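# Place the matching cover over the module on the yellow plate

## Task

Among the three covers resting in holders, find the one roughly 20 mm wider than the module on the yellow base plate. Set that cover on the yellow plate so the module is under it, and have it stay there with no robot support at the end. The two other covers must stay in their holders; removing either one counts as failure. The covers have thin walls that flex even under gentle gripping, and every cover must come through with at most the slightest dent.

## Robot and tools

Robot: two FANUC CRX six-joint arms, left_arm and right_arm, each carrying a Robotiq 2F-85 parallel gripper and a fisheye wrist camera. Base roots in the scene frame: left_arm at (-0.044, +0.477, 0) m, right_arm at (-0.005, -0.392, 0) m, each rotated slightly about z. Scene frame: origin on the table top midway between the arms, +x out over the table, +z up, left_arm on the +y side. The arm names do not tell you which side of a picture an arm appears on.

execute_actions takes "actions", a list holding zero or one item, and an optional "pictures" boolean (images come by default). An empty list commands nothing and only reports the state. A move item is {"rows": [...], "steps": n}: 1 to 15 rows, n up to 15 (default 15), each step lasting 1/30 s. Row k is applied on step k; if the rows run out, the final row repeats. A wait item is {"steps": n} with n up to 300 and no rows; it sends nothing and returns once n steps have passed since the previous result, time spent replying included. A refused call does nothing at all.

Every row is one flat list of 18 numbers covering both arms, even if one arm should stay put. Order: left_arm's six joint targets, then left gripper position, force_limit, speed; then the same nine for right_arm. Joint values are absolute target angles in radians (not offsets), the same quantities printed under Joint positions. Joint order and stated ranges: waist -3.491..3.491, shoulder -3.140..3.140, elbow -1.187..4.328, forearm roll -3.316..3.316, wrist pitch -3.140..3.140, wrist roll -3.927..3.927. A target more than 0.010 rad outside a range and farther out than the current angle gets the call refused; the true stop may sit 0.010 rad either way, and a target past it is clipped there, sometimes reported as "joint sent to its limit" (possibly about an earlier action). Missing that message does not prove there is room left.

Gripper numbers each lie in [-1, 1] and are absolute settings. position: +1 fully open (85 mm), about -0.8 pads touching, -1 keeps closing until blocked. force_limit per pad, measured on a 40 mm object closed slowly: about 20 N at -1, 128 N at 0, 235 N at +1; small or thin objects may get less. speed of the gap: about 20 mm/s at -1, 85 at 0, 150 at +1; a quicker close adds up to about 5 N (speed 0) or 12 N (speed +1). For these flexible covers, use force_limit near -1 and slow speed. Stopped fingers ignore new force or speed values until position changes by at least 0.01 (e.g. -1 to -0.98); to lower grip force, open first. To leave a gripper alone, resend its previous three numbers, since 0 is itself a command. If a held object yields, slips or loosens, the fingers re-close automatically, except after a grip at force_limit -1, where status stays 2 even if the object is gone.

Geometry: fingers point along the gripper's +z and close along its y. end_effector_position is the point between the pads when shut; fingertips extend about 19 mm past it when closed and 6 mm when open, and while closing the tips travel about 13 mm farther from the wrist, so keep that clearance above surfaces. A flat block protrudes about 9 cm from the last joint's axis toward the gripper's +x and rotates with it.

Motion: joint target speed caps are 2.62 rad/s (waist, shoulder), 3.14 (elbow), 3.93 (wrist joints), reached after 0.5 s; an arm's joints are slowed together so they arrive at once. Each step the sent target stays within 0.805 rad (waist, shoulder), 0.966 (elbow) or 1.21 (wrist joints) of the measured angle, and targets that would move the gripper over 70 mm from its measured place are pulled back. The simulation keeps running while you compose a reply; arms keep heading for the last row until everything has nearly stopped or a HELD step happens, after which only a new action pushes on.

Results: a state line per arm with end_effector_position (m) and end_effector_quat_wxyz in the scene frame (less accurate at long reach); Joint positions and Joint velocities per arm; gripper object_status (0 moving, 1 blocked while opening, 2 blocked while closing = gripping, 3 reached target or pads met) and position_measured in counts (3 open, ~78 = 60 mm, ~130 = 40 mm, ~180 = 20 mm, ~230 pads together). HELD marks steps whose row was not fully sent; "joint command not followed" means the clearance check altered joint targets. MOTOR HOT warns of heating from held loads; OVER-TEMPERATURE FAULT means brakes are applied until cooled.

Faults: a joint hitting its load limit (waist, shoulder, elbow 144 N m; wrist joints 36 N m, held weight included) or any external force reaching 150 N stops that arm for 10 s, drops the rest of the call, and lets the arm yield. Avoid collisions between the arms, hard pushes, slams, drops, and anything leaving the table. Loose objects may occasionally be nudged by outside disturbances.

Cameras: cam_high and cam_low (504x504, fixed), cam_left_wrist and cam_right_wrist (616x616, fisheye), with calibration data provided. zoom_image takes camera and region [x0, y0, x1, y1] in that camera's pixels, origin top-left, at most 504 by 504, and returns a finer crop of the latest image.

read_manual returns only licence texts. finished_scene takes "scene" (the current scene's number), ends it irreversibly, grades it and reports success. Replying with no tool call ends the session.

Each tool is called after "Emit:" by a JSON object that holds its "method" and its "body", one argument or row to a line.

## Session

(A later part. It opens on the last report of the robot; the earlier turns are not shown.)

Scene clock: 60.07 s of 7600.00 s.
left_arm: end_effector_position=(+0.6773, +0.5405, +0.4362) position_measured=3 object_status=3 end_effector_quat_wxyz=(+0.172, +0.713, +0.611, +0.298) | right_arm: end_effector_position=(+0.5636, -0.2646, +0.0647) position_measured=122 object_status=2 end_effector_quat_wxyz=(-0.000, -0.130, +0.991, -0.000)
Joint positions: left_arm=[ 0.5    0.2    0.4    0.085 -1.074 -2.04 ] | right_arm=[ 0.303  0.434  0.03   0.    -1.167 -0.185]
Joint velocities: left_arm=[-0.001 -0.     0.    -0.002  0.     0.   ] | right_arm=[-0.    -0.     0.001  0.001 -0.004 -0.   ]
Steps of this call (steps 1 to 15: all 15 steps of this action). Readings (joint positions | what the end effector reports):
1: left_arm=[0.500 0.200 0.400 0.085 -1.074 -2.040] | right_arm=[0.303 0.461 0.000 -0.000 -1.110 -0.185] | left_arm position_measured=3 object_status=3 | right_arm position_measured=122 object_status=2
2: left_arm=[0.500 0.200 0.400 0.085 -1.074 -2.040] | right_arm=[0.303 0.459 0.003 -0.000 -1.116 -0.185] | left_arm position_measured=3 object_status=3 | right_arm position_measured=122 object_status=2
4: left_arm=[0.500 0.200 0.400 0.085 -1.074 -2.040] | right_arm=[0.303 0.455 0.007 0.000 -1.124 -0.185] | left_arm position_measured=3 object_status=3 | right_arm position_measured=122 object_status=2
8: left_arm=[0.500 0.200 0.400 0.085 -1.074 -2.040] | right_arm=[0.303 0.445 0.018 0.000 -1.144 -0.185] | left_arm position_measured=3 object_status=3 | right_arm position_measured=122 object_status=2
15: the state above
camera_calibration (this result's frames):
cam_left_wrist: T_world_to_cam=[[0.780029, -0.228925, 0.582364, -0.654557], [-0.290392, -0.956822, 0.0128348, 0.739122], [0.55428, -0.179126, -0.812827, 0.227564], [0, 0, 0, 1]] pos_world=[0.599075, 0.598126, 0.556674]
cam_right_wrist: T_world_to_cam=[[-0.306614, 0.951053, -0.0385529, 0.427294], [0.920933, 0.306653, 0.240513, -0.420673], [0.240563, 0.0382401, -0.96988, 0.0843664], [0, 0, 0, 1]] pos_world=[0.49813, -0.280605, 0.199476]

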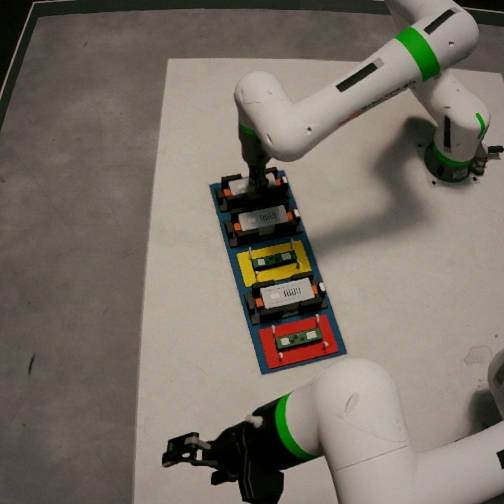

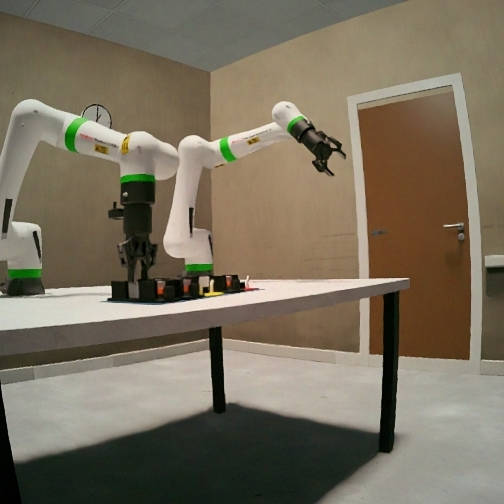

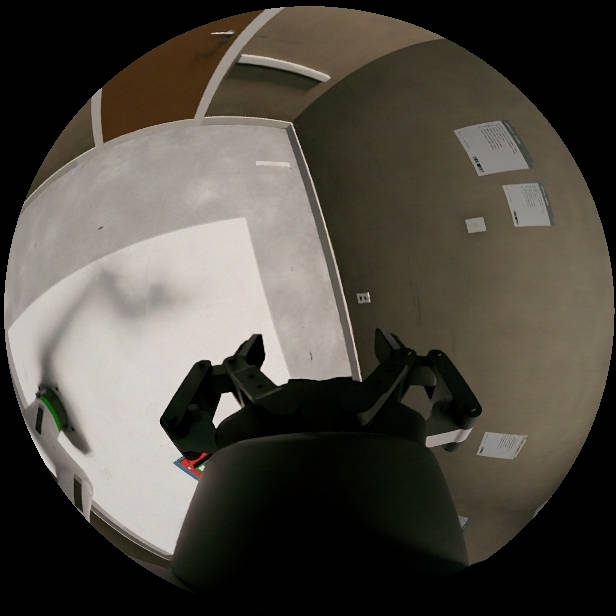

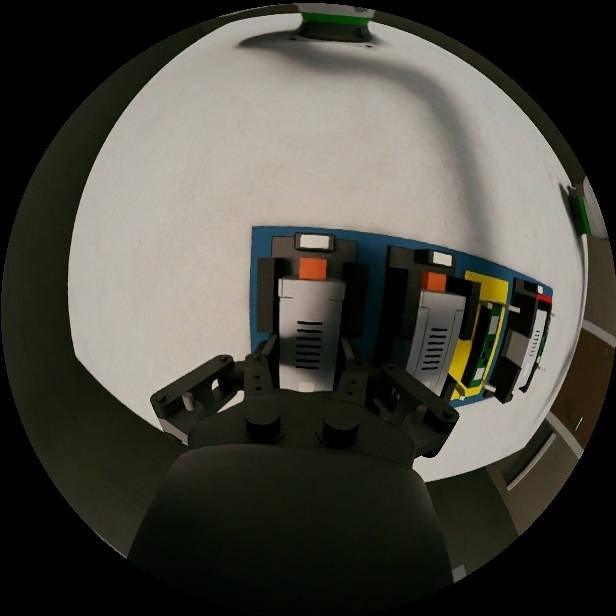

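Emit:
{"method": "execute_actions", "body": {
  "actions": [
    {"rows":[[0.5,0.2,0.4,0.085,-1.074,-2.04,1,0,0,0.303,0.434,0.03,0,-1.167,-0.185,0.4,-1,1],[0.5,0.2,0.4,0.085,-1.074,-2.04,1,0,0,0.303,0.434,0.03,0,-1.167,-0.185,0.4,-1,1],[0.5,0.2,0.4,0.085,-1.074,-2.04,1,0,0,0.303,0.434,0.03,0,-1.167,-0.185,0.4,-1,1],[0.5,0.2,0.4,0.085,-1.074,-2.04,1,0,0,0.303,0.434,0.03,0,-1.167,-0.185,0.4,-1,1],[0.5,0.2,0.4,0.085,-1.074,-2.04,1,0,0,0.303,0.434,0.03,0,-1.167,-0.185,0.4,-1,1],[0.5,0.2,0.4,0.085,-1.074,-2.04,1,0,0,0.303,0.461,0,0,-1.11,-0.185,0.4,-1,1]],"steps":15}
  ],
  "pictures": false
}}

Emit:
{"method": "execute_actions", "body": {
  "actions": [
    {"rows":[[0.5,0.2,0.4,0.085,-1.074,-2.04,1,0,0,0.303,0.461,0,0,-1.11,-0.185,-1,-0.88,-1]],"steps":15}
  ],
  "pictures": false
}}

Emit:
{"method": "execute_actions", "body": {
  "actions": [
    {"steps":36}
  ],
  "pictures": false
}}

Emit:
{"method": "execute_actions", "body": {
  "actions": [
    {"rows":[[0.5,0.2,0.4,0.085,-1.074,-2.04,1,0,0,0.303,0.454,0.008,0,-1.125,-0.185,-1,-0.88,-1],[0.5,0.2,0.4,0.085,-1.074,-2.04,1,0,0,0.303,0.454,0.008,0,-1.125,-0.185,-1,-0.88,-1],[0.5,0.2,0.4,0.085,-1.074,-2.04,1,0,0,0.303,0.454,0.008,0,-1.125,-0.185,-1,-0.88,-1],[0.5,0.2,0.4,0.085,-1.074,-2.04,1,0,0,0.303,0.454,0.008,0,-1.125,-0.185,-1,-0.88,-1],[0.5,0.2,0.4,0.085,-1.074,-2.04,1,0,0,0.303,0.444,0.019,0,-1.146,-0.185,-1,-0.88,-1],[0.5,0.2,0.4,0.085,-1.074,-2.04,1,0,0,0.303,0.444,0.019,0,-1.146,-0.185,-1,-0.88,-1],[0.5,0.2,0.4,0.085,-1.074,-2.04,1,0,0,0.303,0.444,0.019,0,-1.146,-0.185,-1,-0.88,-1],[0.5,0.2,0.4,0.085,-1.074,-2.04,1,0,0,0.303,0.444,0.019,0,-1.146,-0.185,-1,-0.88,-1],[0.5,0.2,0.4,0.085,-1.074,-2.04,1,0,0,0.303,0.434,0.03,0,-1.167,-0.185,-1,-0.88,-1]],"steps":15}
  ]
}}

Emit:
{"method": "zoom_image", "body": {
  "camera": "cam_low",
  "region": [80, 240, 240, 310]
}}

Scene clock: 64.40 s of 7600.00 s.
left_arm: end_effector_position=(+0.6773, +0.5405, +0.4362) position_measured=3 object_status=3 end_effector_quat_wxyz=(+0.172, +0.713, +0.611, +0.298) | right_arm: end_effector_position=(+0.5633, -0.2646, +0.0377) position_measured=78 object_status=0 end_effector_quat_wxyz=(-0.000, -0.130, +0.991, +0.000)
Joint positions: left_arm=[ 0.5    0.2    0.4    0.085 -1.074 -2.04 ] | right_arm=[ 0.303  0.461  0.    -0.    -1.11  -0.185]
Joint velocities: left_arm=[-0.001  0.     0.001  0.001  0.001 -0.   ] | right_arm=[-0.001 -0.    -0.002  0.001  0.    -0.   ]
Steps of this call (steps 1 to 15: the robot went on to your last target; steps 16 to 90: nothing new was sent; then 0.83 s passed at rest; steps 91 to 105: all 15 steps of this action). Readings (joint positions | what the end effector reports):
91: left_arm=[0.500 0.200 0.400 0.085 -1.074 -2.040] | right_arm=[0.303 0.434 0.030 -0.000 -1.167 -0.185] | left_arm position_measured=3 object_status=3 | right_arm position_measured=122 object_status=0
92: left_arm=[0.500 0.200 0.400 0.085 -1.074 -2.040] | right_arm=[0.303 0.434 0.030 -0.000 -1.167 -0.185] | left_arm position_measured=3 object_status=3 | right_arm position_measured=120 object_status=0
94: left_arm=[0.500 0.200 0.400 0.085 -1.074 -2.040] | right_arm=[0.303 0.434 0.030 -0.000 -1.167 -0.185] | left_arm position_measured=3 object_status=3 | right_arm position_measured=101 object_status=0
98: left_arm=[0.500 0.200 0.400 0.085 -1.074 -2.040] | right_arm=[0.303 0.444 0.018 -0.000 -1.144 -0.185] | left_arm position_measured=3 object_status=3 | right_arm position_measured=80 object_status=0
105: the state above

Scene clock: 64.90 s of 7600.00 s.
left_arm: end_effector_position=(+0.6773, +0.5405, +0.4362) position_measured=3 object_status=3 end_effector_quat_wxyz=(+0.172, +0.713, +0.611, +0.298) | right_arm: end_effector_position=(+0.5633, -0.2646, +0.0377) position_measured=100 object_status=0 end_effector_quat_wxyz=(-0.000, -0.130, +0.991, -0.000)
Joint positions: left_arm=[ 0.5    0.2    0.4    0.085 -1.074 -2.04 ] | right_arm=[ 0.303  0.461 -0.    -0.    -1.11  -0.185]
Joint velocities: left_arm=[ 0.    -0.001 -0.001 -0.002 -0.001 -0.   ] | right_arm=[-0.    -0.    -0.     0.     0.     0.001]
Steps of this call (steps 1 to 15: all 15 steps of this action). Readings (joint positions | what the end effector reports):
1: left_arm=[0.500 0.200 0.400 0.085 -1.074 -2.040] | right_arm=[0.303 0.461 0.000 -0.000 -1.110 -0.185] | left_arm position_measured=3 object_status=3 | right_arm position_measured=78 object_status=0
2: left_arm=[0.500 0.200 0.400 0.085 -1.074 -2.040] | right_arm=[0.303 0.461 0.000 -0.000 -1.110 -0.185] | left_arm position_measured=3 object_status=3 | right_arm position_measured=78 object_status=0
4: left_arm=[0.500 0.200 0.400 0.085 -1.074 -2.040] | right_arm=[0.303 0.461 0.000 -0.000 -1.110 -0.185] | left_arm position_measured=3 object_status=3 | right_arm position_measured=81 object_status=0
8: left_arm=[0.500 0.200 0.400 0.085 -1.074 -2.040] | right_arm=[0.303 0.461 0.000 -0.000 -1.110 -0.185] | left_arm position_measured=3 object_status=3 | right_arm position_measured=88 object_status=0
15: the state above

Scene clock: 66.10 s of 7600.00 s.
left_arm: end_effector_position=(+0.6773, +0.5405, +0.4362) position_measured=3 object_status=3 end_effector_quat_wxyz=(+0.172, +0.713, +0.611, +0.298) | right_arm: end_effector_position=(+0.5633, -0.2646, +0.0378) position_measured=126 object_status=2 end_effector_quat_wxyz=(-0.000, -0.130, +0.991, -0.000)
Joint positions: left_arm=[ 0.5    0.2    0.4    0.085 -1.074 -2.04 ] | right_arm=[ 0.303  0.461 -0.     0.    -1.11  -0.185]
Joint velocities: left_arm=[-0.    -0.001  0.001  0.    -0.    -0.   ] | right_arm=[-0.     0.     0.     0.001 -0.     0.001]
Steps of this call (steps 1 to 15: the robot went on to your last target; steps 16 to 36: nothing new was sent). Readings (joint positions | what the end effector reports):
1: left_arm=[0.500 0.200 0.400 0.085 -1.074 -2.040] | right_arm=[0.303 0.461 -0.000 -0.000 -1.110 -0.185] | left_arm position_measured=3 object_status=3 | right_arm position_measured=102 object_status=0
2: left_arm=[0.500 0.200 0.400 0.085 -1.074 -2.040] | right_arm=[0.303 0.461 -0.000 0.000 -1.110 -0.185] | left_arm position_measured=3 object_status=3 | right_arm position_measured=104 object_status=0
4: left_arm=[0.500 0.200 0.400 0.085 -1.074 -2.040] | right_arm=[0.303 0.461 -0.000 0.000 -1.110 -0.185] | left_arm position_measured=3 object_status=3 | right_arm position_measured=107 object_status=0
8: left_arm=[0.500 0.200 0.400 0.085 -1.074 -2.040] | right_arm=[0.303 0.461 -0.000 0.000 -1.110 -0.185] | left_arm position_measured=3 object_status=3 | right_arm position_measured=114 object_status=0
36: the state above
All arms were judged still, so your last target was given up. Only a new action makes them travel on or press farther. Fingers that are still opening or closing keep moving.

Scene clock: 66.60 s of 7600.00 s.
left_arm: end_effector_position=(+0.6773, +0.5405, +0.4362) position_measured=3 object_status=3 end_effector_quat_wxyz=(+0.172, +0.713, +0.611, +0.298) | right_arm: end_effector_position=(+0.5635, -0.2645, +0.0647) position_measured=126 object_status=2 end_effector_quat_wxyz=(-0.000, -0.130, +0.991, -0.000)
Joint positions: left_arm=[ 0.5    0.2    0.4    0.085 -1.074 -2.04 ] | right_arm=[ 0.303  0.434  0.03  -0.    -1.167 -0.185]
Joint velocities: left_arm=[ 0.001  0.001  0.001  0.001 -0.001 -0.   ] | right_arm=[-0.    -0.     0.001  0.001 -0.003  0.   ]
Steps of this call (steps 1 to 15: all 15 steps of this action). Readings (joint positions | what the end effector reports):
1: left_arm=[0.500 0.200 0.400 0.085 -1.074 -2.040] | right_arm=[0.303 0.461 0.000 0.000 -1.110 -0.185] | left_arm position_measured=3 object_status=3 | right_arm position_measured=126 object_status=2
2: left_arm=[0.500 0.200 0.400 0.085 -1.074 -2.040] | right_arm=[0.303 0.459 0.003 -0.000 -1.116 -0.185] | left_arm position_measured=3 object_status=3 | right_arm position_measured=126 object_status=2
4: left_arm=[0.500 0.200 0.400 0.085 -1.074 -2.040] | right_arm=[0.303 0.455 0.007 -0.000 -1.124 -0.185] | left_arm position_measured=3 object_status=3 | right_arm position_measured=126 object_status=2
8: left_arm=[0.500 0.200 0.400 0.085 -1.074 -2.040] | right_arm=[0.303 0.445 0.018 -0.000 -1.144 -0.185] | left_arm position_measured=3 object_status=3 | right_arm position_measured=126 object_status=2
15: the state above
camera_calibration (this result's frames):
cam_left_wrist: T_world_to_cam=[[0.780029, -0.228925, 0.582364, -0.654557], [-0.290392, -0.956822, 0.0128346, 0.739122], [0.55428, -0.179126, -0.812827, 0.227564], [0, 0, 0, 1]] pos_world=[0.599075, 0.598126, 0.556674]
cam_right_wrist: T_world_to_cam=[[-0.306623, 0.951054, -0.0384629, 0.427241], [0.920929, 0.306639, 0.240547, -0.420679], [0.240567, 0.0383356, -0.969875, 0.0844169], [0, 0, 0, 1]] pos_world=[0.498109, -0.280569, 0.1995]

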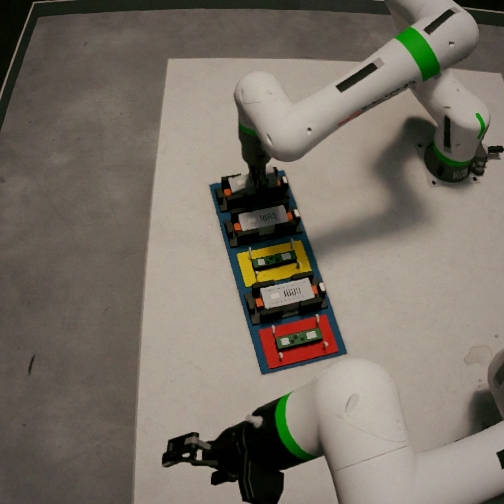

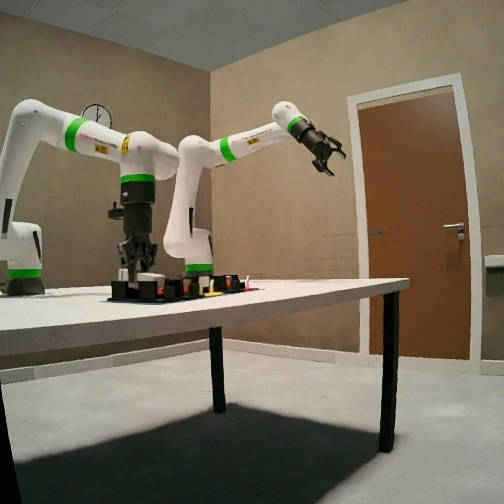

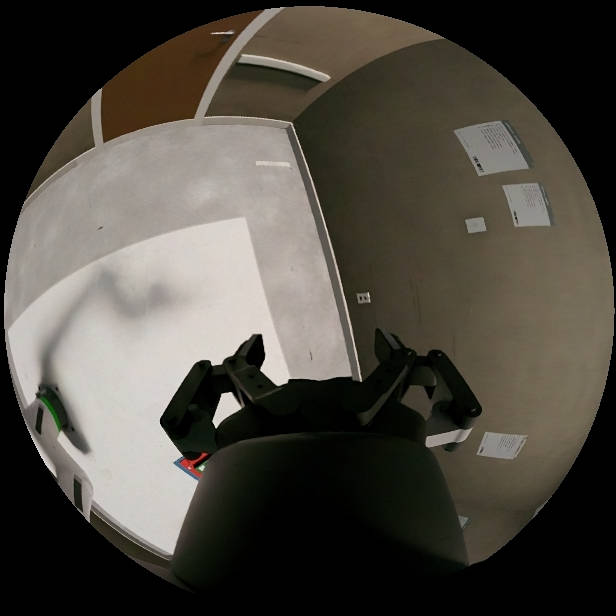

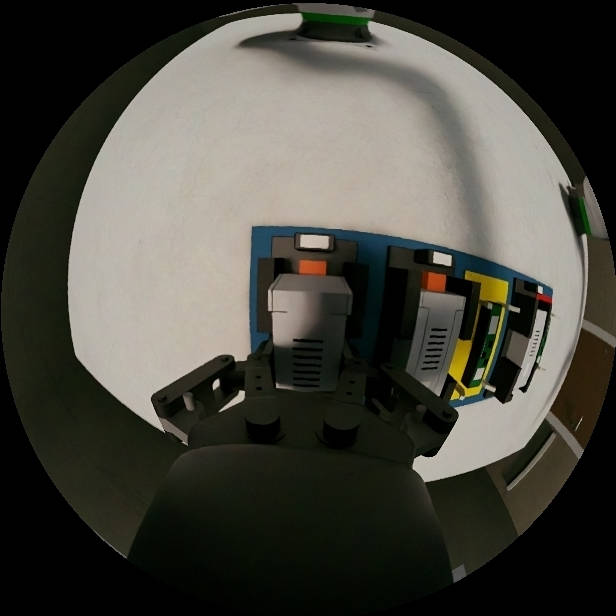

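Region (80, 240, 240, 310) of cam_low's 504x504 image, scaled by 3.150, with more detail than that image has; it fills the top 220 rows of this view, and the rest is white.

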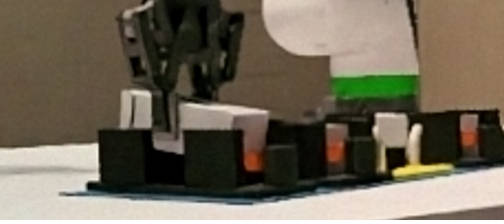

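Emit:
{"method": "execute_actions", "body": {
  "actions": [
    {"rows":[[0.5,0.2,0.4,0.085,-1.074,-2.04,1,0,0,0.303,0.424,0.041,0,-1.188,-0.185,-1,-0.88,-1],[0.5,0.2,0.4,0.085,-1.074,-2.04,1,0,0,0.303,0.424,0.041,0,-1.188,-0.185,-1,-0.88,-1],[0.5,0.2,0.4,0.085,-1.074,-2.04,1,0,0,0.303,0.424,0.041,0,-1.188,-0.185,-1,-0.88,-1],[0.5,0.2,0.4,0.085,-1.074,-2.04,1,0,0,0.303,0.408,0.069,0,-1.232,-0.185,-1,-0.88,-1],[0.5,0.2,0.4,0.085,-1.074,-2.04,1,0,0,0.303,0.408,0.069,0,-1.232,-0.185,-1,-0.88,-1],[0.5,0.2,0.4,0.085,-1.074,-2.04,1,0,0,0.303,0.408,0.069,0,-1.232,-0.185,-1,-0.88,-1],[0.5,0.2,0.4,0.085,-1.074,-2.04,1,0,0,0.303,0.392,0.098,0,-1.277,-0.185,-1,-0.88,-1],[0.5,0.2,0.4,0.085,-1.074,-2.04,1,0,0,0.303,0.392,0.098,0,-1.277,-0.185,-1,-0.88,-1],[0.5,0.2,0.4,0.085,-1.074,-2.04,1,0,0,0.303,0.375,0.132,0,-1.328,-0.185,-1,-0.88,-1]],"steps":15}
  ]
}}

Emit:
{"method": "zoom_image", "body": {
  "camera": "cam_low",
  "region": [80, 200, 240, 310]
}}

Scene clock: 68.90 s of 7600.00 s.
left_arm: end_effector_position=(+0.6773, +0.5405, +0.4362) position_measured=3 object_status=3 end_effector_quat_wxyz=(+0.172, +0.713, +0.611, +0.298) | right_arm: end_effector_position=(+0.5633, -0.2647, +0.1398) position_measured=126 object_status=2 end_effector_quat_wxyz=(-0.000, -0.130, +0.991, -0.000)
Joint positions: left_arm=[ 0.5    0.2    0.4    0.085 -1.074 -2.04 ] | right_arm=[ 0.303  0.375  0.132  0.    -1.328 -0.185]
Joint velocities: left_arm=[ 0.001 -0.    -0.001 -0.     0.001  0.   ] | right_arm=[ 0.    -0.     0.002 -0.001 -0.011 -0.   ]
Steps of this call (steps 1 to 15: the robot went on to your last target; steps 16 to 54: nothing new was sent; steps 55 to 69: all 15 steps of this action). Readings (joint positions | what the end effector reports):
55: left_arm=[0.500 0.200 0.400 0.085 -1.074 -2.040] | right_arm=[0.303 0.434 0.030 0.000 -1.168 -0.185] | left_arm position_measured=3 object_status=3 | right_arm position_measured=126 object_status=2
56: left_arm=[0.500 0.200 0.400 0.085 -1.074 -2.040] | right_arm=[0.303 0.431 0.034 0.000 -1.175 -0.185] | left_arm position_measured=3 object_status=3 | right_arm position_measured=126 object_status=2
58: left_arm=[0.500 0.200 0.400 0.085 -1.074 -2.040] | right_arm=[0.303 0.424 0.041 0.000 -1.188 -0.185] | left_arm position_measured=3 object_status=3 | right_arm position_measured=126 object_status=2
62: left_arm=[0.500 0.200 0.400 0.085 -1.074 -2.040] | right_arm=[0.303 0.405 0.075 0.000 -1.242 -0.185] | left_arm position_measured=3 object_status=3 | right_arm position_measured=126 object_status=2
69: the state above
camera_calibration (this result's frames):
cam_left_wrist: T_world_to_cam=[[0.780029, -0.228925, 0.582364, -0.654557], [-0.290392, -0.956822, 0.0128346, 0.739122], [0.55428, -0.179125, -0.812827, 0.227564], [0, 0, 0, 1]] pos_world=[0.599075, 0.598126, 0.556674]
cam_right_wrist: T_world_to_cam=[[-0.306602, 0.951057, -0.038546, 0.430224], [0.920915, 0.306636, 0.240603, -0.438428], [0.240647, 0.0382719, -0.969858, 0.157185], [0, 0, 0, 1]] pos_world=[0.497837, -0.280746, 0.274517]

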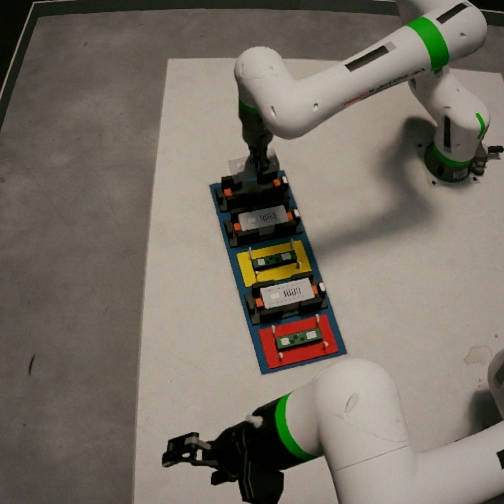

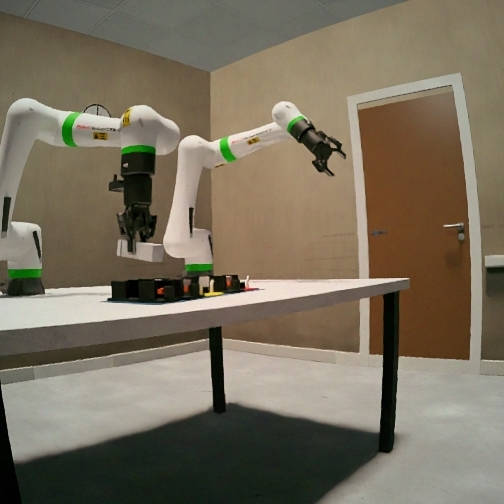

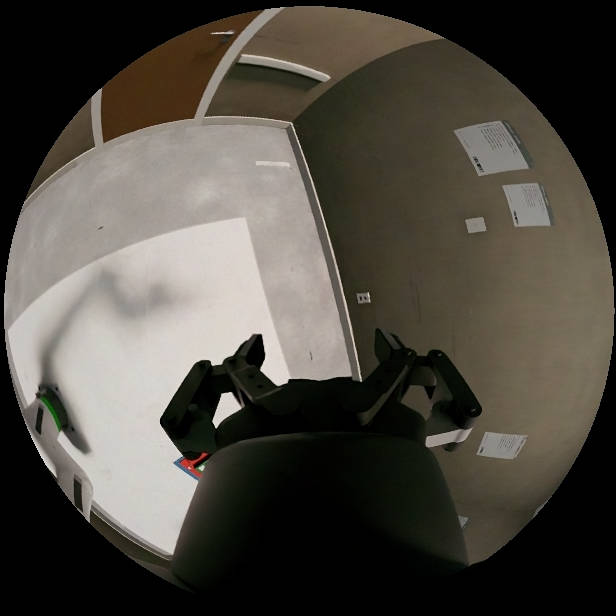

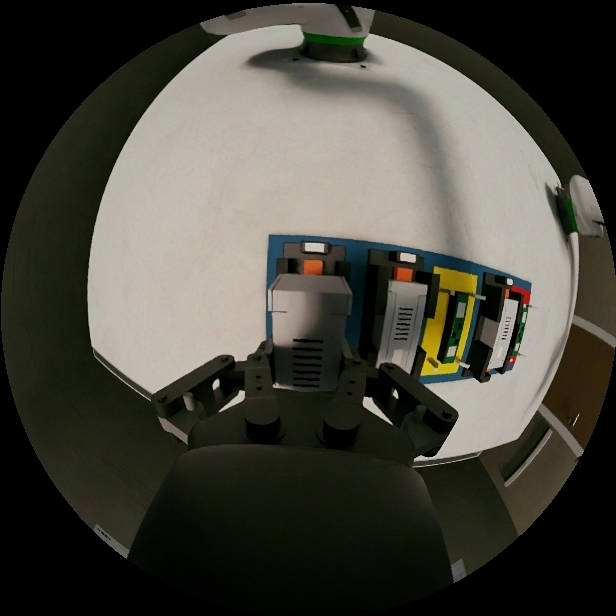

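Region (80, 200, 240, 310) of cam_low's 504x504 image, scaled by 3.150, with more detail than that image has; it fills the top 346 rows of this view, and the rest is white.

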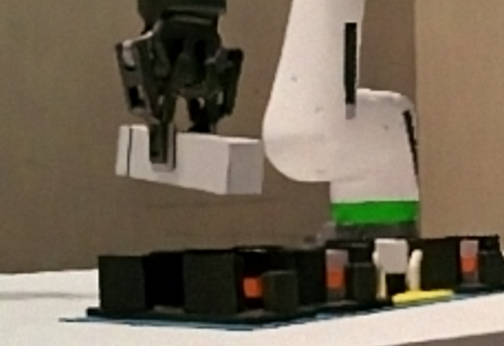

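Emit:
{"method": "execute_actions", "body": {
  "actions": [
    {"rows":[[0.5,0.2,0.4,0.085,-1.074,-2.04,1,0,0,0.23,0.385,0.147,0,-1.332,-0.115,-1,-0.88,-1],[0.5,0.2,0.4,0.085,-1.074,-2.04,1,0,0,0.23,0.385,0.147,0,-1.332,-0.115,-1,-0.88,-1],[0.5,0.2,0.4,0.085,-1.074,-2.04,1,0,0,0.23,0.385,0.147,0,-1.332,-0.115,-1,-0.88,-1],[0.5,0.2,0.4,0.085,-1.074,-2.04,1,0,0,0.16,0.397,0.162,0,-1.336,-0.04,-1,-0.88,-1],[0.5,0.2,0.4,0.085,-1.074,-2.04,1,0,0,0.16,0.397,0.162,0,-1.336,-0.04,-1,-0.88,-1],[0.5,0.2,0.4,0.085,-1.074,-2.04,1,0,0,0.16,0.397,0.162,0,-1.336,-0.04,-1,-0.88,-1],[0.5,0.2,0.4,0.085,-1.074,-2.04,1,0,0,0.088,0.408,0.176,0,-1.339,0.03,-1,-0.88,-1]],"steps":15}
  ],
  "pictures": false
}}

Emit:
{"method": "execute_actions", "body": {
  "actions": [
    {"rows":[[0.5,0.2,0.4,0.085,-1.074,-2.04,1,0,0,0.088,0.43,0.137,0,-1.278,0.03,-1,-0.88,-1],[0.5,0.2,0.4,0.085,-1.074,-2.04,1,0,0,0.088,0.43,0.137,0,-1.278,0.03,-1,-0.88,-1],[0.5,0.2,0.4,0.085,-1.074,-2.04,1,0,0,0.088,0.43,0.137,0,-1.278,0.03,-1,-0.88,-1],[0.5,0.2,0.4,0.085,-1.074,-2.04,1,0,0,0.088,0.452,0.10,0,-1.219,0.03,-1,-0.88,-1],[0.5,0.2,0.4,0.085,-1.074,-2.04,1,0,0,0.088,0.452,0.10,0,-1.219,0.03,-1,-0.88,-1],[0.5,0.2,0.4,0.085,-1.074,-2.04,1,0,0,0.088,0.452,0.10,0,-1.219,0.03,-1,-0.88,-1],[0.5,0.2,0.4,0.085,-1.074,-2.04,1,0,0,0.088,0.47,0.076,0,-1.177,0.03,-1,-0.88,-1],[0.5,0.2,0.4,0.085,-1.074,-2.04,1,0,0,0.088,0.47,0.076,0,-1.177,0.03,-1,-0.88,-1],[0.5,0.2,0.4,0.085,-1.074,-2.04,1,0,0,0.088,0.47,0.076,0,-1.177,0.03,-1,-0.88,-1],[0.5,0.2,0.4,0.085,-1.074,-2.04,1,0,0,0.088,0.487,0.054,0,-1.138,0.03,-1,-0.88,-1]],"steps":15}
  ]
}}

Emit:
{"method": "zoom_image", "body": {
  "camera": "cam_low",
  "region": [40, 220, 200, 320]
}}

Scene clock: 73.53 s of 7600.00 s.
left_arm: end_effector_position=(+0.6773, +0.5405, +0.4362) position_measured=3 object_status=3 end_effector_quat_wxyz=(+0.172, +0.713, +0.611, +0.298) | right_arm: end_effector_position=(+0.5908, -0.3855, +0.1393) position_measured=126 object_status=2 end_effector_quat_wxyz=(-0.000, -0.130, +0.991, -0.000)
Joint positions: left_arm=[ 0.5    0.2    0.4    0.085 -1.074 -2.04 ] | right_arm=[ 0.088  0.408  0.176  0.    -1.339  0.03 ]
Joint velocities: left_arm=[ 0.001  0.    -0.     0.    -0.001 -0.   ] | right_arm=[-0.     0.001  0.001 -0.     0.     0.006]
Steps of this call (steps 1 to 15: the robot went on to your last target; steps 16 to 90: nothing new was sent; then 1.13 s passed at rest; steps 91 to 105: all 15 steps of this action). Readings (joint positions | what the end effector reports):
91: left_arm=[0.500 0.200 0.400 0.085 -1.074 -2.040] | right_arm=[0.303 0.375 0.132 -0.000 -1.328 -0.184] | left_arm position_measured=3 object_status=3 | right_arm position_measured=126 object_status=2
92: left_arm=[0.500 0.200 0.400 0.085 -1.074 -2.040] | right_arm=[0.298 0.376 0.133 -0.000 -1.328 -0.180] | left_arm position_measured=3 object_status=3 | right_arm position_measured=126 object_status=2
94: left_arm=[0.500 0.200 0.400 0.085 -1.074 -2.040] | right_arm=[0.272 0.379 0.139 -0.000 -1.330 -0.154] | left_arm position_measured=3 object_status=3 | right_arm position_measured=126 object_status=2
98: left_arm=[0.500 0.200 0.400 0.085 -1.074 -2.040] | right_arm=[0.177 0.394 0.158 -0.000 -1.335 -0.059] | left_arm position_measured=3 object_status=3 | right_arm position_measured=126 object_status=2
105: the state above

Scene clock: 74.03 s of 7600.00 s.
left_arm: end_effector_position=(+0.6773, +0.5405, +0.4362) position_measured=3 object_status=3 end_effector_quat_wxyz=(+0.172, +0.713, +0.611, +0.298) | right_arm: end_effector_position=(+0.5918, -0.3854, +0.0439) position_measured=126 object_status=2 end_effector_quat_wxyz=(-0.000, -0.130, +0.991, -0.000)
Joint positions: left_arm=[ 0.5    0.2    0.4    0.085 -1.074 -2.04 ] | right_arm=[ 0.088  0.487  0.054 -0.    -1.139  0.03 ]
Joint velocities: left_arm=[ 0.    -0.     0.001  0.     0.001 -0.   ] | right_arm=[-0.    -0.    -0.003  0.     0.017  0.   ]
Steps of this call (steps 1 to 15: all 15 steps of this action). Readings (joint positions | what the end effector reports):
1: left_arm=[0.500 0.200 0.400 0.085 -1.074 -2.040] | right_arm=[0.088 0.408 0.176 0.000 -1.339 0.030] | left_arm position_measured=3 object_status=3 | right_arm position_measured=126 object_status=2
2: left_arm=[0.500 0.200 0.400 0.085 -1.074 -2.040] | right_arm=[0.088 0.410 0.172 0.000 -1.331 0.030] | left_arm position_measured=3 object_status=3 | right_arm position_measured=126 object_status=2
4: left_arm=[0.500 0.200 0.400 0.085 -1.074 -2.040] | right_arm=[0.088 0.423 0.148 0.000 -1.296 0.030] | left_arm position_measured=3 object_status=3 | right_arm position_measured=126 object_status=2
8: left_arm=[0.500 0.200 0.400 0.085 -1.074 -2.040] | right_arm=[0.088 0.454 0.098 0.000 -1.215 0.030] | left_arm position_measured=3 object_status=3 | right_arm position_measured=126 object_status=2
15: the state above
camera_calibration (this result's frames):
cam_left_wrist: T_world_to_cam=[[0.780029, -0.228925, 0.582364, -0.654557], [-0.290392, -0.956822, 0.0128347, 0.739122], [0.55428, -0.179125, -0.812827, 0.227564], [0, 0, 0, 1]] pos_world=[0.599075, 0.598126, 0.556674]
cam_right_wrist: T_world_to_cam=[[-0.30663, 0.951053, -0.038424, 0.550052], [0.920956, 0.306641, 0.240442, -0.404662], [0.240455, 0.0383398, -0.969903, 0.0621505], [0, 0, 0, 1]] pos_world=[0.526394, -0.401425, 0.178713]

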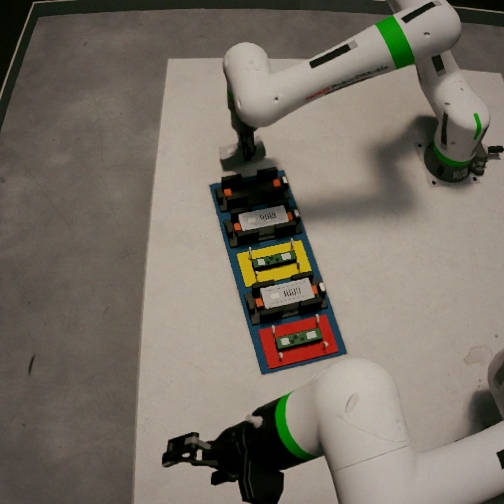

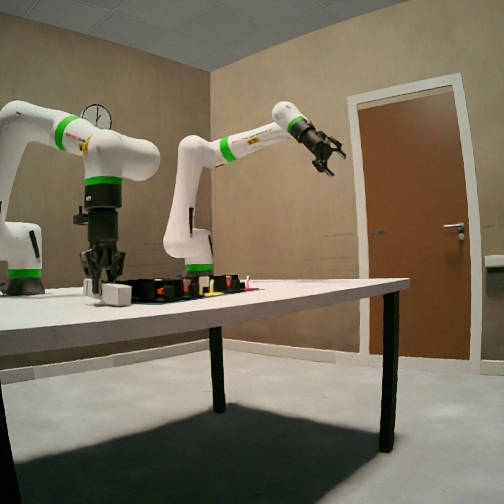

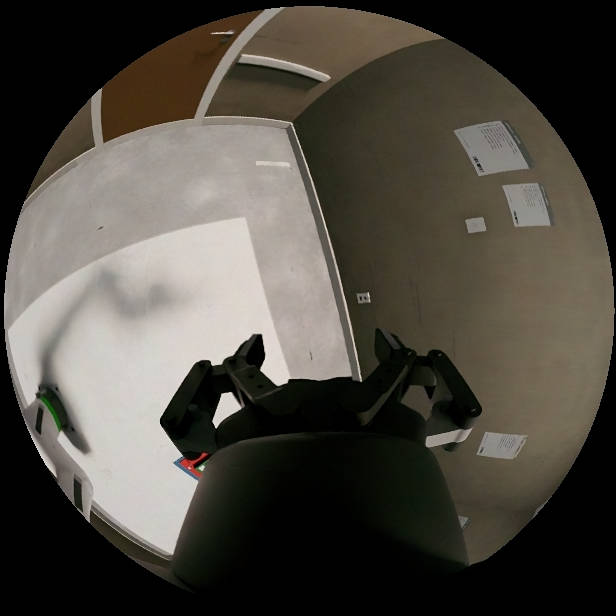

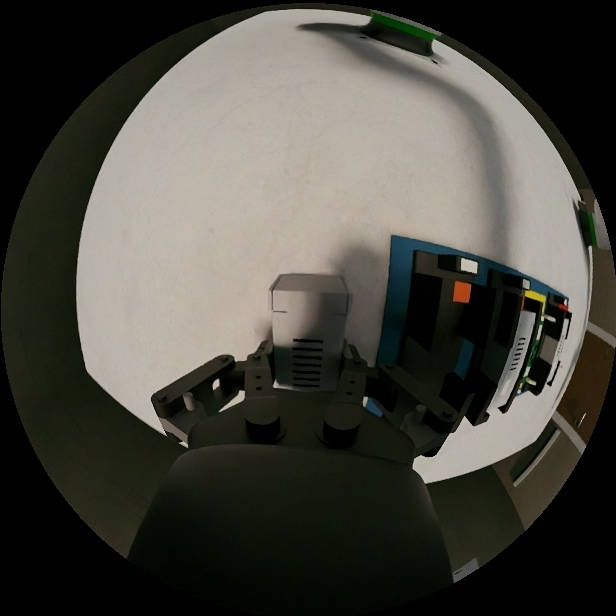

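Region (40, 220, 200, 320) of cam_low's 504x504 image, scaled by 3.150, with more detail than that image has; it fills the top 315 rows of this view, and the rest is white.

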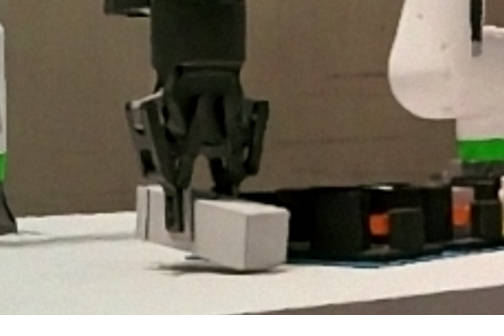

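Emit:
{"method": "execute_actions", "body": {
  "actions": [
    {"rows":[[0.5,0.2,0.4,0.085,-1.074,-2.04,1,0,0,0.088,0.492,0.047,0,-1.126,0.03,-1,-0.88,-1],[0.5,0.2,0.4,0.085,-1.074,-2.04,1,0,0,0.088,0.492,0.047,0,-1.126,0.03,-1,-0.88,-1],[0.5,0.2,0.4,0.085,-1.074,-2.04,1,0,0,0.088,0.492,0.047,0,-1.126,0.03,-1,-0.88,-1],[0.5,0.2,0.4,0.085,-1.074,-2.04,1,0,0,0.088,0.497,0.04,0,-1.114,0.03,-1,-0.88,-1],[0.5,0.2,0.4,0.085,-1.074,-2.04,1,0,0,0.088,0.497,0.04,0,-1.114,0.03,-1,-0.88,-1],[0.5,0.2,0.4,0.085,-1.074,-2.04,1,0,0,0.088,0.497,0.04,0,-1.114,0.03,-1,-0.88,-1],[0.5,0.2,0.4,0.085,-1.074,-2.04,1,0,0,0.088,0.497,0.04,0,-1.114,0.03,-1,-0.88,-1],[0.5,0.2,0.4,0.085,-1.074,-2.04,1,0,0,0.088,0.497,0.04,0,-1.114,0.03,0.35,-1,-0.3]],"steps":15}
  ]
}}

Emit:
{"method": "zoom_image", "body": {
  "camera": "cam_low",
  "region": [40, 220, 200, 320]
}}

Scene clock: 75.80 s of 7600.00 s.
left_arm: end_effector_position=(+0.6773, +0.5405, +0.4362) position_measured=3 object_status=3 end_effector_quat_wxyz=(+0.172, +0.713, +0.611, +0.298) | right_arm: end_effector_position=(+0.5910, -0.3856, +0.0325) position_measured=96 object_status=0 end_effector_quat_wxyz=(-0.000, -0.130, +0.991, -0.000)
Joint positions: left_arm=[ 0.5    0.2    0.4    0.085 -1.074 -2.04 ] | right_arm=[ 0.088  0.497  0.04  -0.    -1.114  0.03 ]
Joint velocities: left_arm=[-0.    -0.    -0.     0.     0.001  0.   ] | right_arm=[-0.001 -0.     0.    -0.    -0.     0.002]
Steps of this call (steps 1 to 15: the robot went on to your last target; steps 16 to 38: nothing new was sent; steps 39 to 53: all 15 steps of this action). Readings (joint positions | what the end effector reports):
39: left_arm=[0.500 0.200 0.400 0.085 -1.074 -2.040] | right_arm=[0.088 0.487 0.053 -0.000 -1.137 0.030] | left_arm position_measured=3 object_status=3 | right_arm position_measured=126 object_status=2
40: left_arm=[0.500 0.200 0.400 0.085 -1.074 -2.040] | right_arm=[0.088 0.489 0.051 -0.000 -1.132 0.030] | left_arm position_measured=3 object_status=3 | right_arm position_measured=126 object_status=2
42: left_arm=[0.500 0.200 0.400 0.085 -1.074 -2.040] | right_arm=[0.088 0.492 0.047 -0.000 -1.126 0.030] | left_arm position_measured=3 object_status=3 | right_arm position_measured=126 object_status=2
46: left_arm=[0.500 0.200 0.400 0.085 -1.074 -2.040] | right_arm=[0.088 0.497 0.040 -0.000 -1.114 0.030] | left_arm position_measured=3 object_status=3 | right_arm position_measured=126 object_status=0
53: the state above
camera_calibration (this result's frames):
cam_left_wrist: T_world_to_cam=[[0.780029, -0.228925, 0.582364, -0.654557], [-0.290392, -0.956822, 0.0128347, 0.739122], [0.55428, -0.179125, -0.812827, 0.227564], [0, 0, 0, 1]] pos_world=[0.599075, 0.598126, 0.556674]
cam_right_wrist: T_world_to_cam=[[-0.306592, 0.951065, -0.0384353, 0.549546], [0.920939, 0.306602, 0.240555, -0.401076], [0.240568, 0.0383558, -0.969874, 0.0511949], [0, 0, 0, 1]] pos_world=[0.525538, -0.401647, 0.167256]

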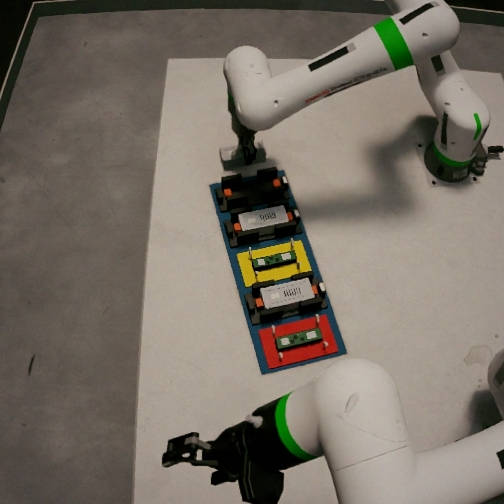

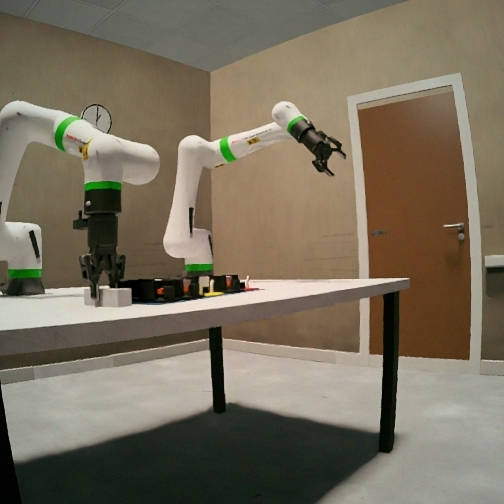

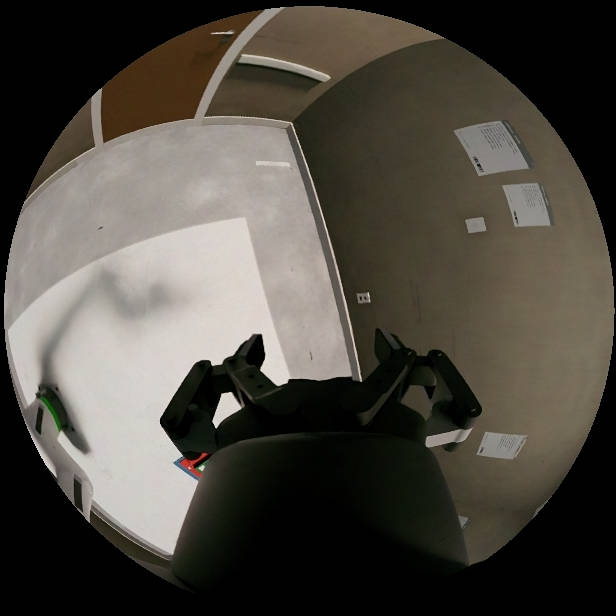

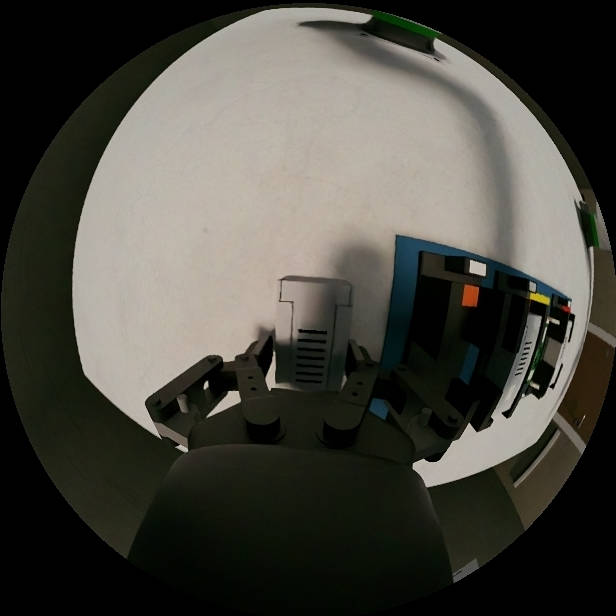

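Region (40, 220, 200, 320) of cam_low's 504x504 image, scaled by 3.150, with more detail than that image has; it fills the top 315 rows of this view, and the rest is white.

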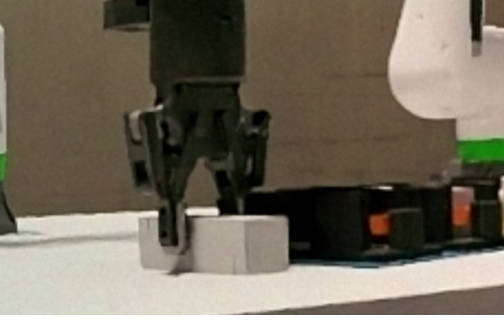

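Emit:
{"method": "execute_actions", "body": {
  "actions": [
    {"rows":[[0.5,0.2,0.4,0.085,-1.074,-2.04,1,0,0,0.088,0.51,0.06,0,-1.121,0.03,0.35,-1,-0.3],[0.5,0.2,0.4,0.085,-1.074,-2.04,1,0,0,0.088,0.51,0.06,0,-1.121,0.03,0.35,-1,-0.3],[0.5,0.2,0.4,0.085,-1.074,-2.04,1,0,0,0.088,0.51,0.06,0,-1.121,0.03,0.35,-1,-0.3],[0.5,0.2,0.4,0.085,-1.074,-2.04,1,0,0,0.088,0.51,0.06,0,-1.121,0.03,0.35,-1,-0.3],[0.5,0.2,0.4,0.085,-1.074,-2.04,1,0,0,0.088,0.51,0.06,0,-1.121,0.03,0.35,-1,-0.3],[0.5,0.2,0.4,0.085,-1.074,-2.04,1,0,0,0.088,0.51,0.06,0,-1.121,0.03,-1,-0.93,-1]],"steps":15}
  ],
  "pictures": false
}}

Emit:
{"method": "execute_actions", "body": {
  "actions": [
    {"steps":35}
  ],
  "pictures": false
}}

Scene clock: 77.97 s of 7600.00 s.
left_arm: end_effector_position=(+0.6773, +0.5405, +0.4362) position_measured=3 object_status=3 end_effector_quat_wxyz=(+0.172, +0.713, +0.611, +0.298) | right_arm: end_effector_position=(+0.5968, -0.3842, +0.0326) position_measured=98 object_status=0 end_effector_quat_wxyz=(-0.000, -0.130, +0.991, -0.000)
Joint positions: left_arm=[ 0.5    0.2    0.4    0.085 -1.074 -2.04 ] | right_arm=[ 0.088  0.51   0.06   0.    -1.121  0.03 ]
Joint velocities: left_arm=[ 0.001  0.     0.     0.     0.001 -0.001] | right_arm=[ 0.001  0.    -0.     0.     0.    -0.001]
Steps of this call (steps 1 to 15: the robot went on to your last target; steps 16 to 50: nothing new was sent; steps 51 to 65: all 15 steps of this action). Readings (joint positions | what the end effector reports):
51: left_arm=[0.500 0.200 0.400 0.085 -1.074 -2.040] | right_arm=[0.088 0.497 0.040 -0.000 -1.114 0.030] | left_arm position_measured=3 object_status=3 | right_arm position_measured=85 object_status=3
52: left_arm=[0.500 0.200 0.400 0.085 -1.074 -2.040] | right_arm=[0.088 0.501 0.046 -0.000 -1.116 0.030] | left_arm position_measured=3 object_status=3 | right_arm position_measured=85 object_status=3
54: left_arm=[0.500 0.200 0.400 0.085 -1.074 -2.040] | right_arm=[0.088 0.509 0.058 0.000 -1.120 0.030] | left_arm position_measured=3 object_status=3 | right_arm position_measured=85 object_status=3
58: left_arm=[0.500 0.200 0.400 0.085 -1.074 -2.040] | right_arm=[0.088 0.510 0.060 0.000 -1.121 0.030] | left_arm position_measured=3 object_status=3 | right_arm position_measured=86 object_status=0
65: the state above

Scene clock: 79.13 s of 7600.00 s.
left_arm: end_effector_position=(+0.6773, +0.5405, +0.4362) position_measured=3 object_status=3 end_effector_quat_wxyz=(+0.172, +0.713, +0.611, +0.298) | right_arm: end_effector_position=(+0.5968, -0.3842, +0.0326) position_measured=125 object_status=2 end_effector_quat_wxyz=(-0.000, -0.130, +0.991, -0.000)
Joint positions: left_arm=[ 0.5    0.2    0.4    0.085 -1.074 -2.04 ] | right_arm=[ 0.088  0.51   0.06   0.    -1.121  0.03 ]
Joint velocities: left_arm=[ 0.    -0.001 -0.    -0.001  0.     0.   ] | right_arm=[-0.    -0.     0.001 -0.001 -0.    -0.   ]
Steps of this call (steps 1 to 15: the robot went on to your last target; steps 16 to 35: nothing new was sent). Readings (joint positions | what the end effector reports):
1: left_arm=[0.500 0.200 0.400 0.085 -1.074 -2.040] | right_arm=[0.088 0.510 0.060 0.000 -1.121 0.030] | left_arm position_measured=3 object_status=3 | right_arm position_measured=100 object_status=0
2: left_arm=[0.500 0.200 0.400 0.085 -1.074 -2.040] | right_arm=[0.088 0.510 0.060 0.000 -1.121 0.030] | left_arm position_measured=3 object_status=3 | right_arm position_measured=102 object_status=0
4: left_arm=[0.500 0.200 0.400 0.085 -1.074 -2.040] | right_arm=[0.088 0.510 0.060 0.000 -1.121 0.030] | left_arm position_measured=3 object_status=3 | right_arm position_measured=105 object_status=0
8: left_arm=[0.500 0.200 0.400 0.085 -1.074 -2.040] | right_arm=[0.088 0.510 0.060 0.000 -1.121 0.030] | left_arm position_measured=3 object_status=3 | right_arm position_measured=112 object_status=0
35: the state above
All arms were judged still, so your last target was given up. Only a new action makes them travel on or press farther. Fingers that are still opening or closing keep moving.


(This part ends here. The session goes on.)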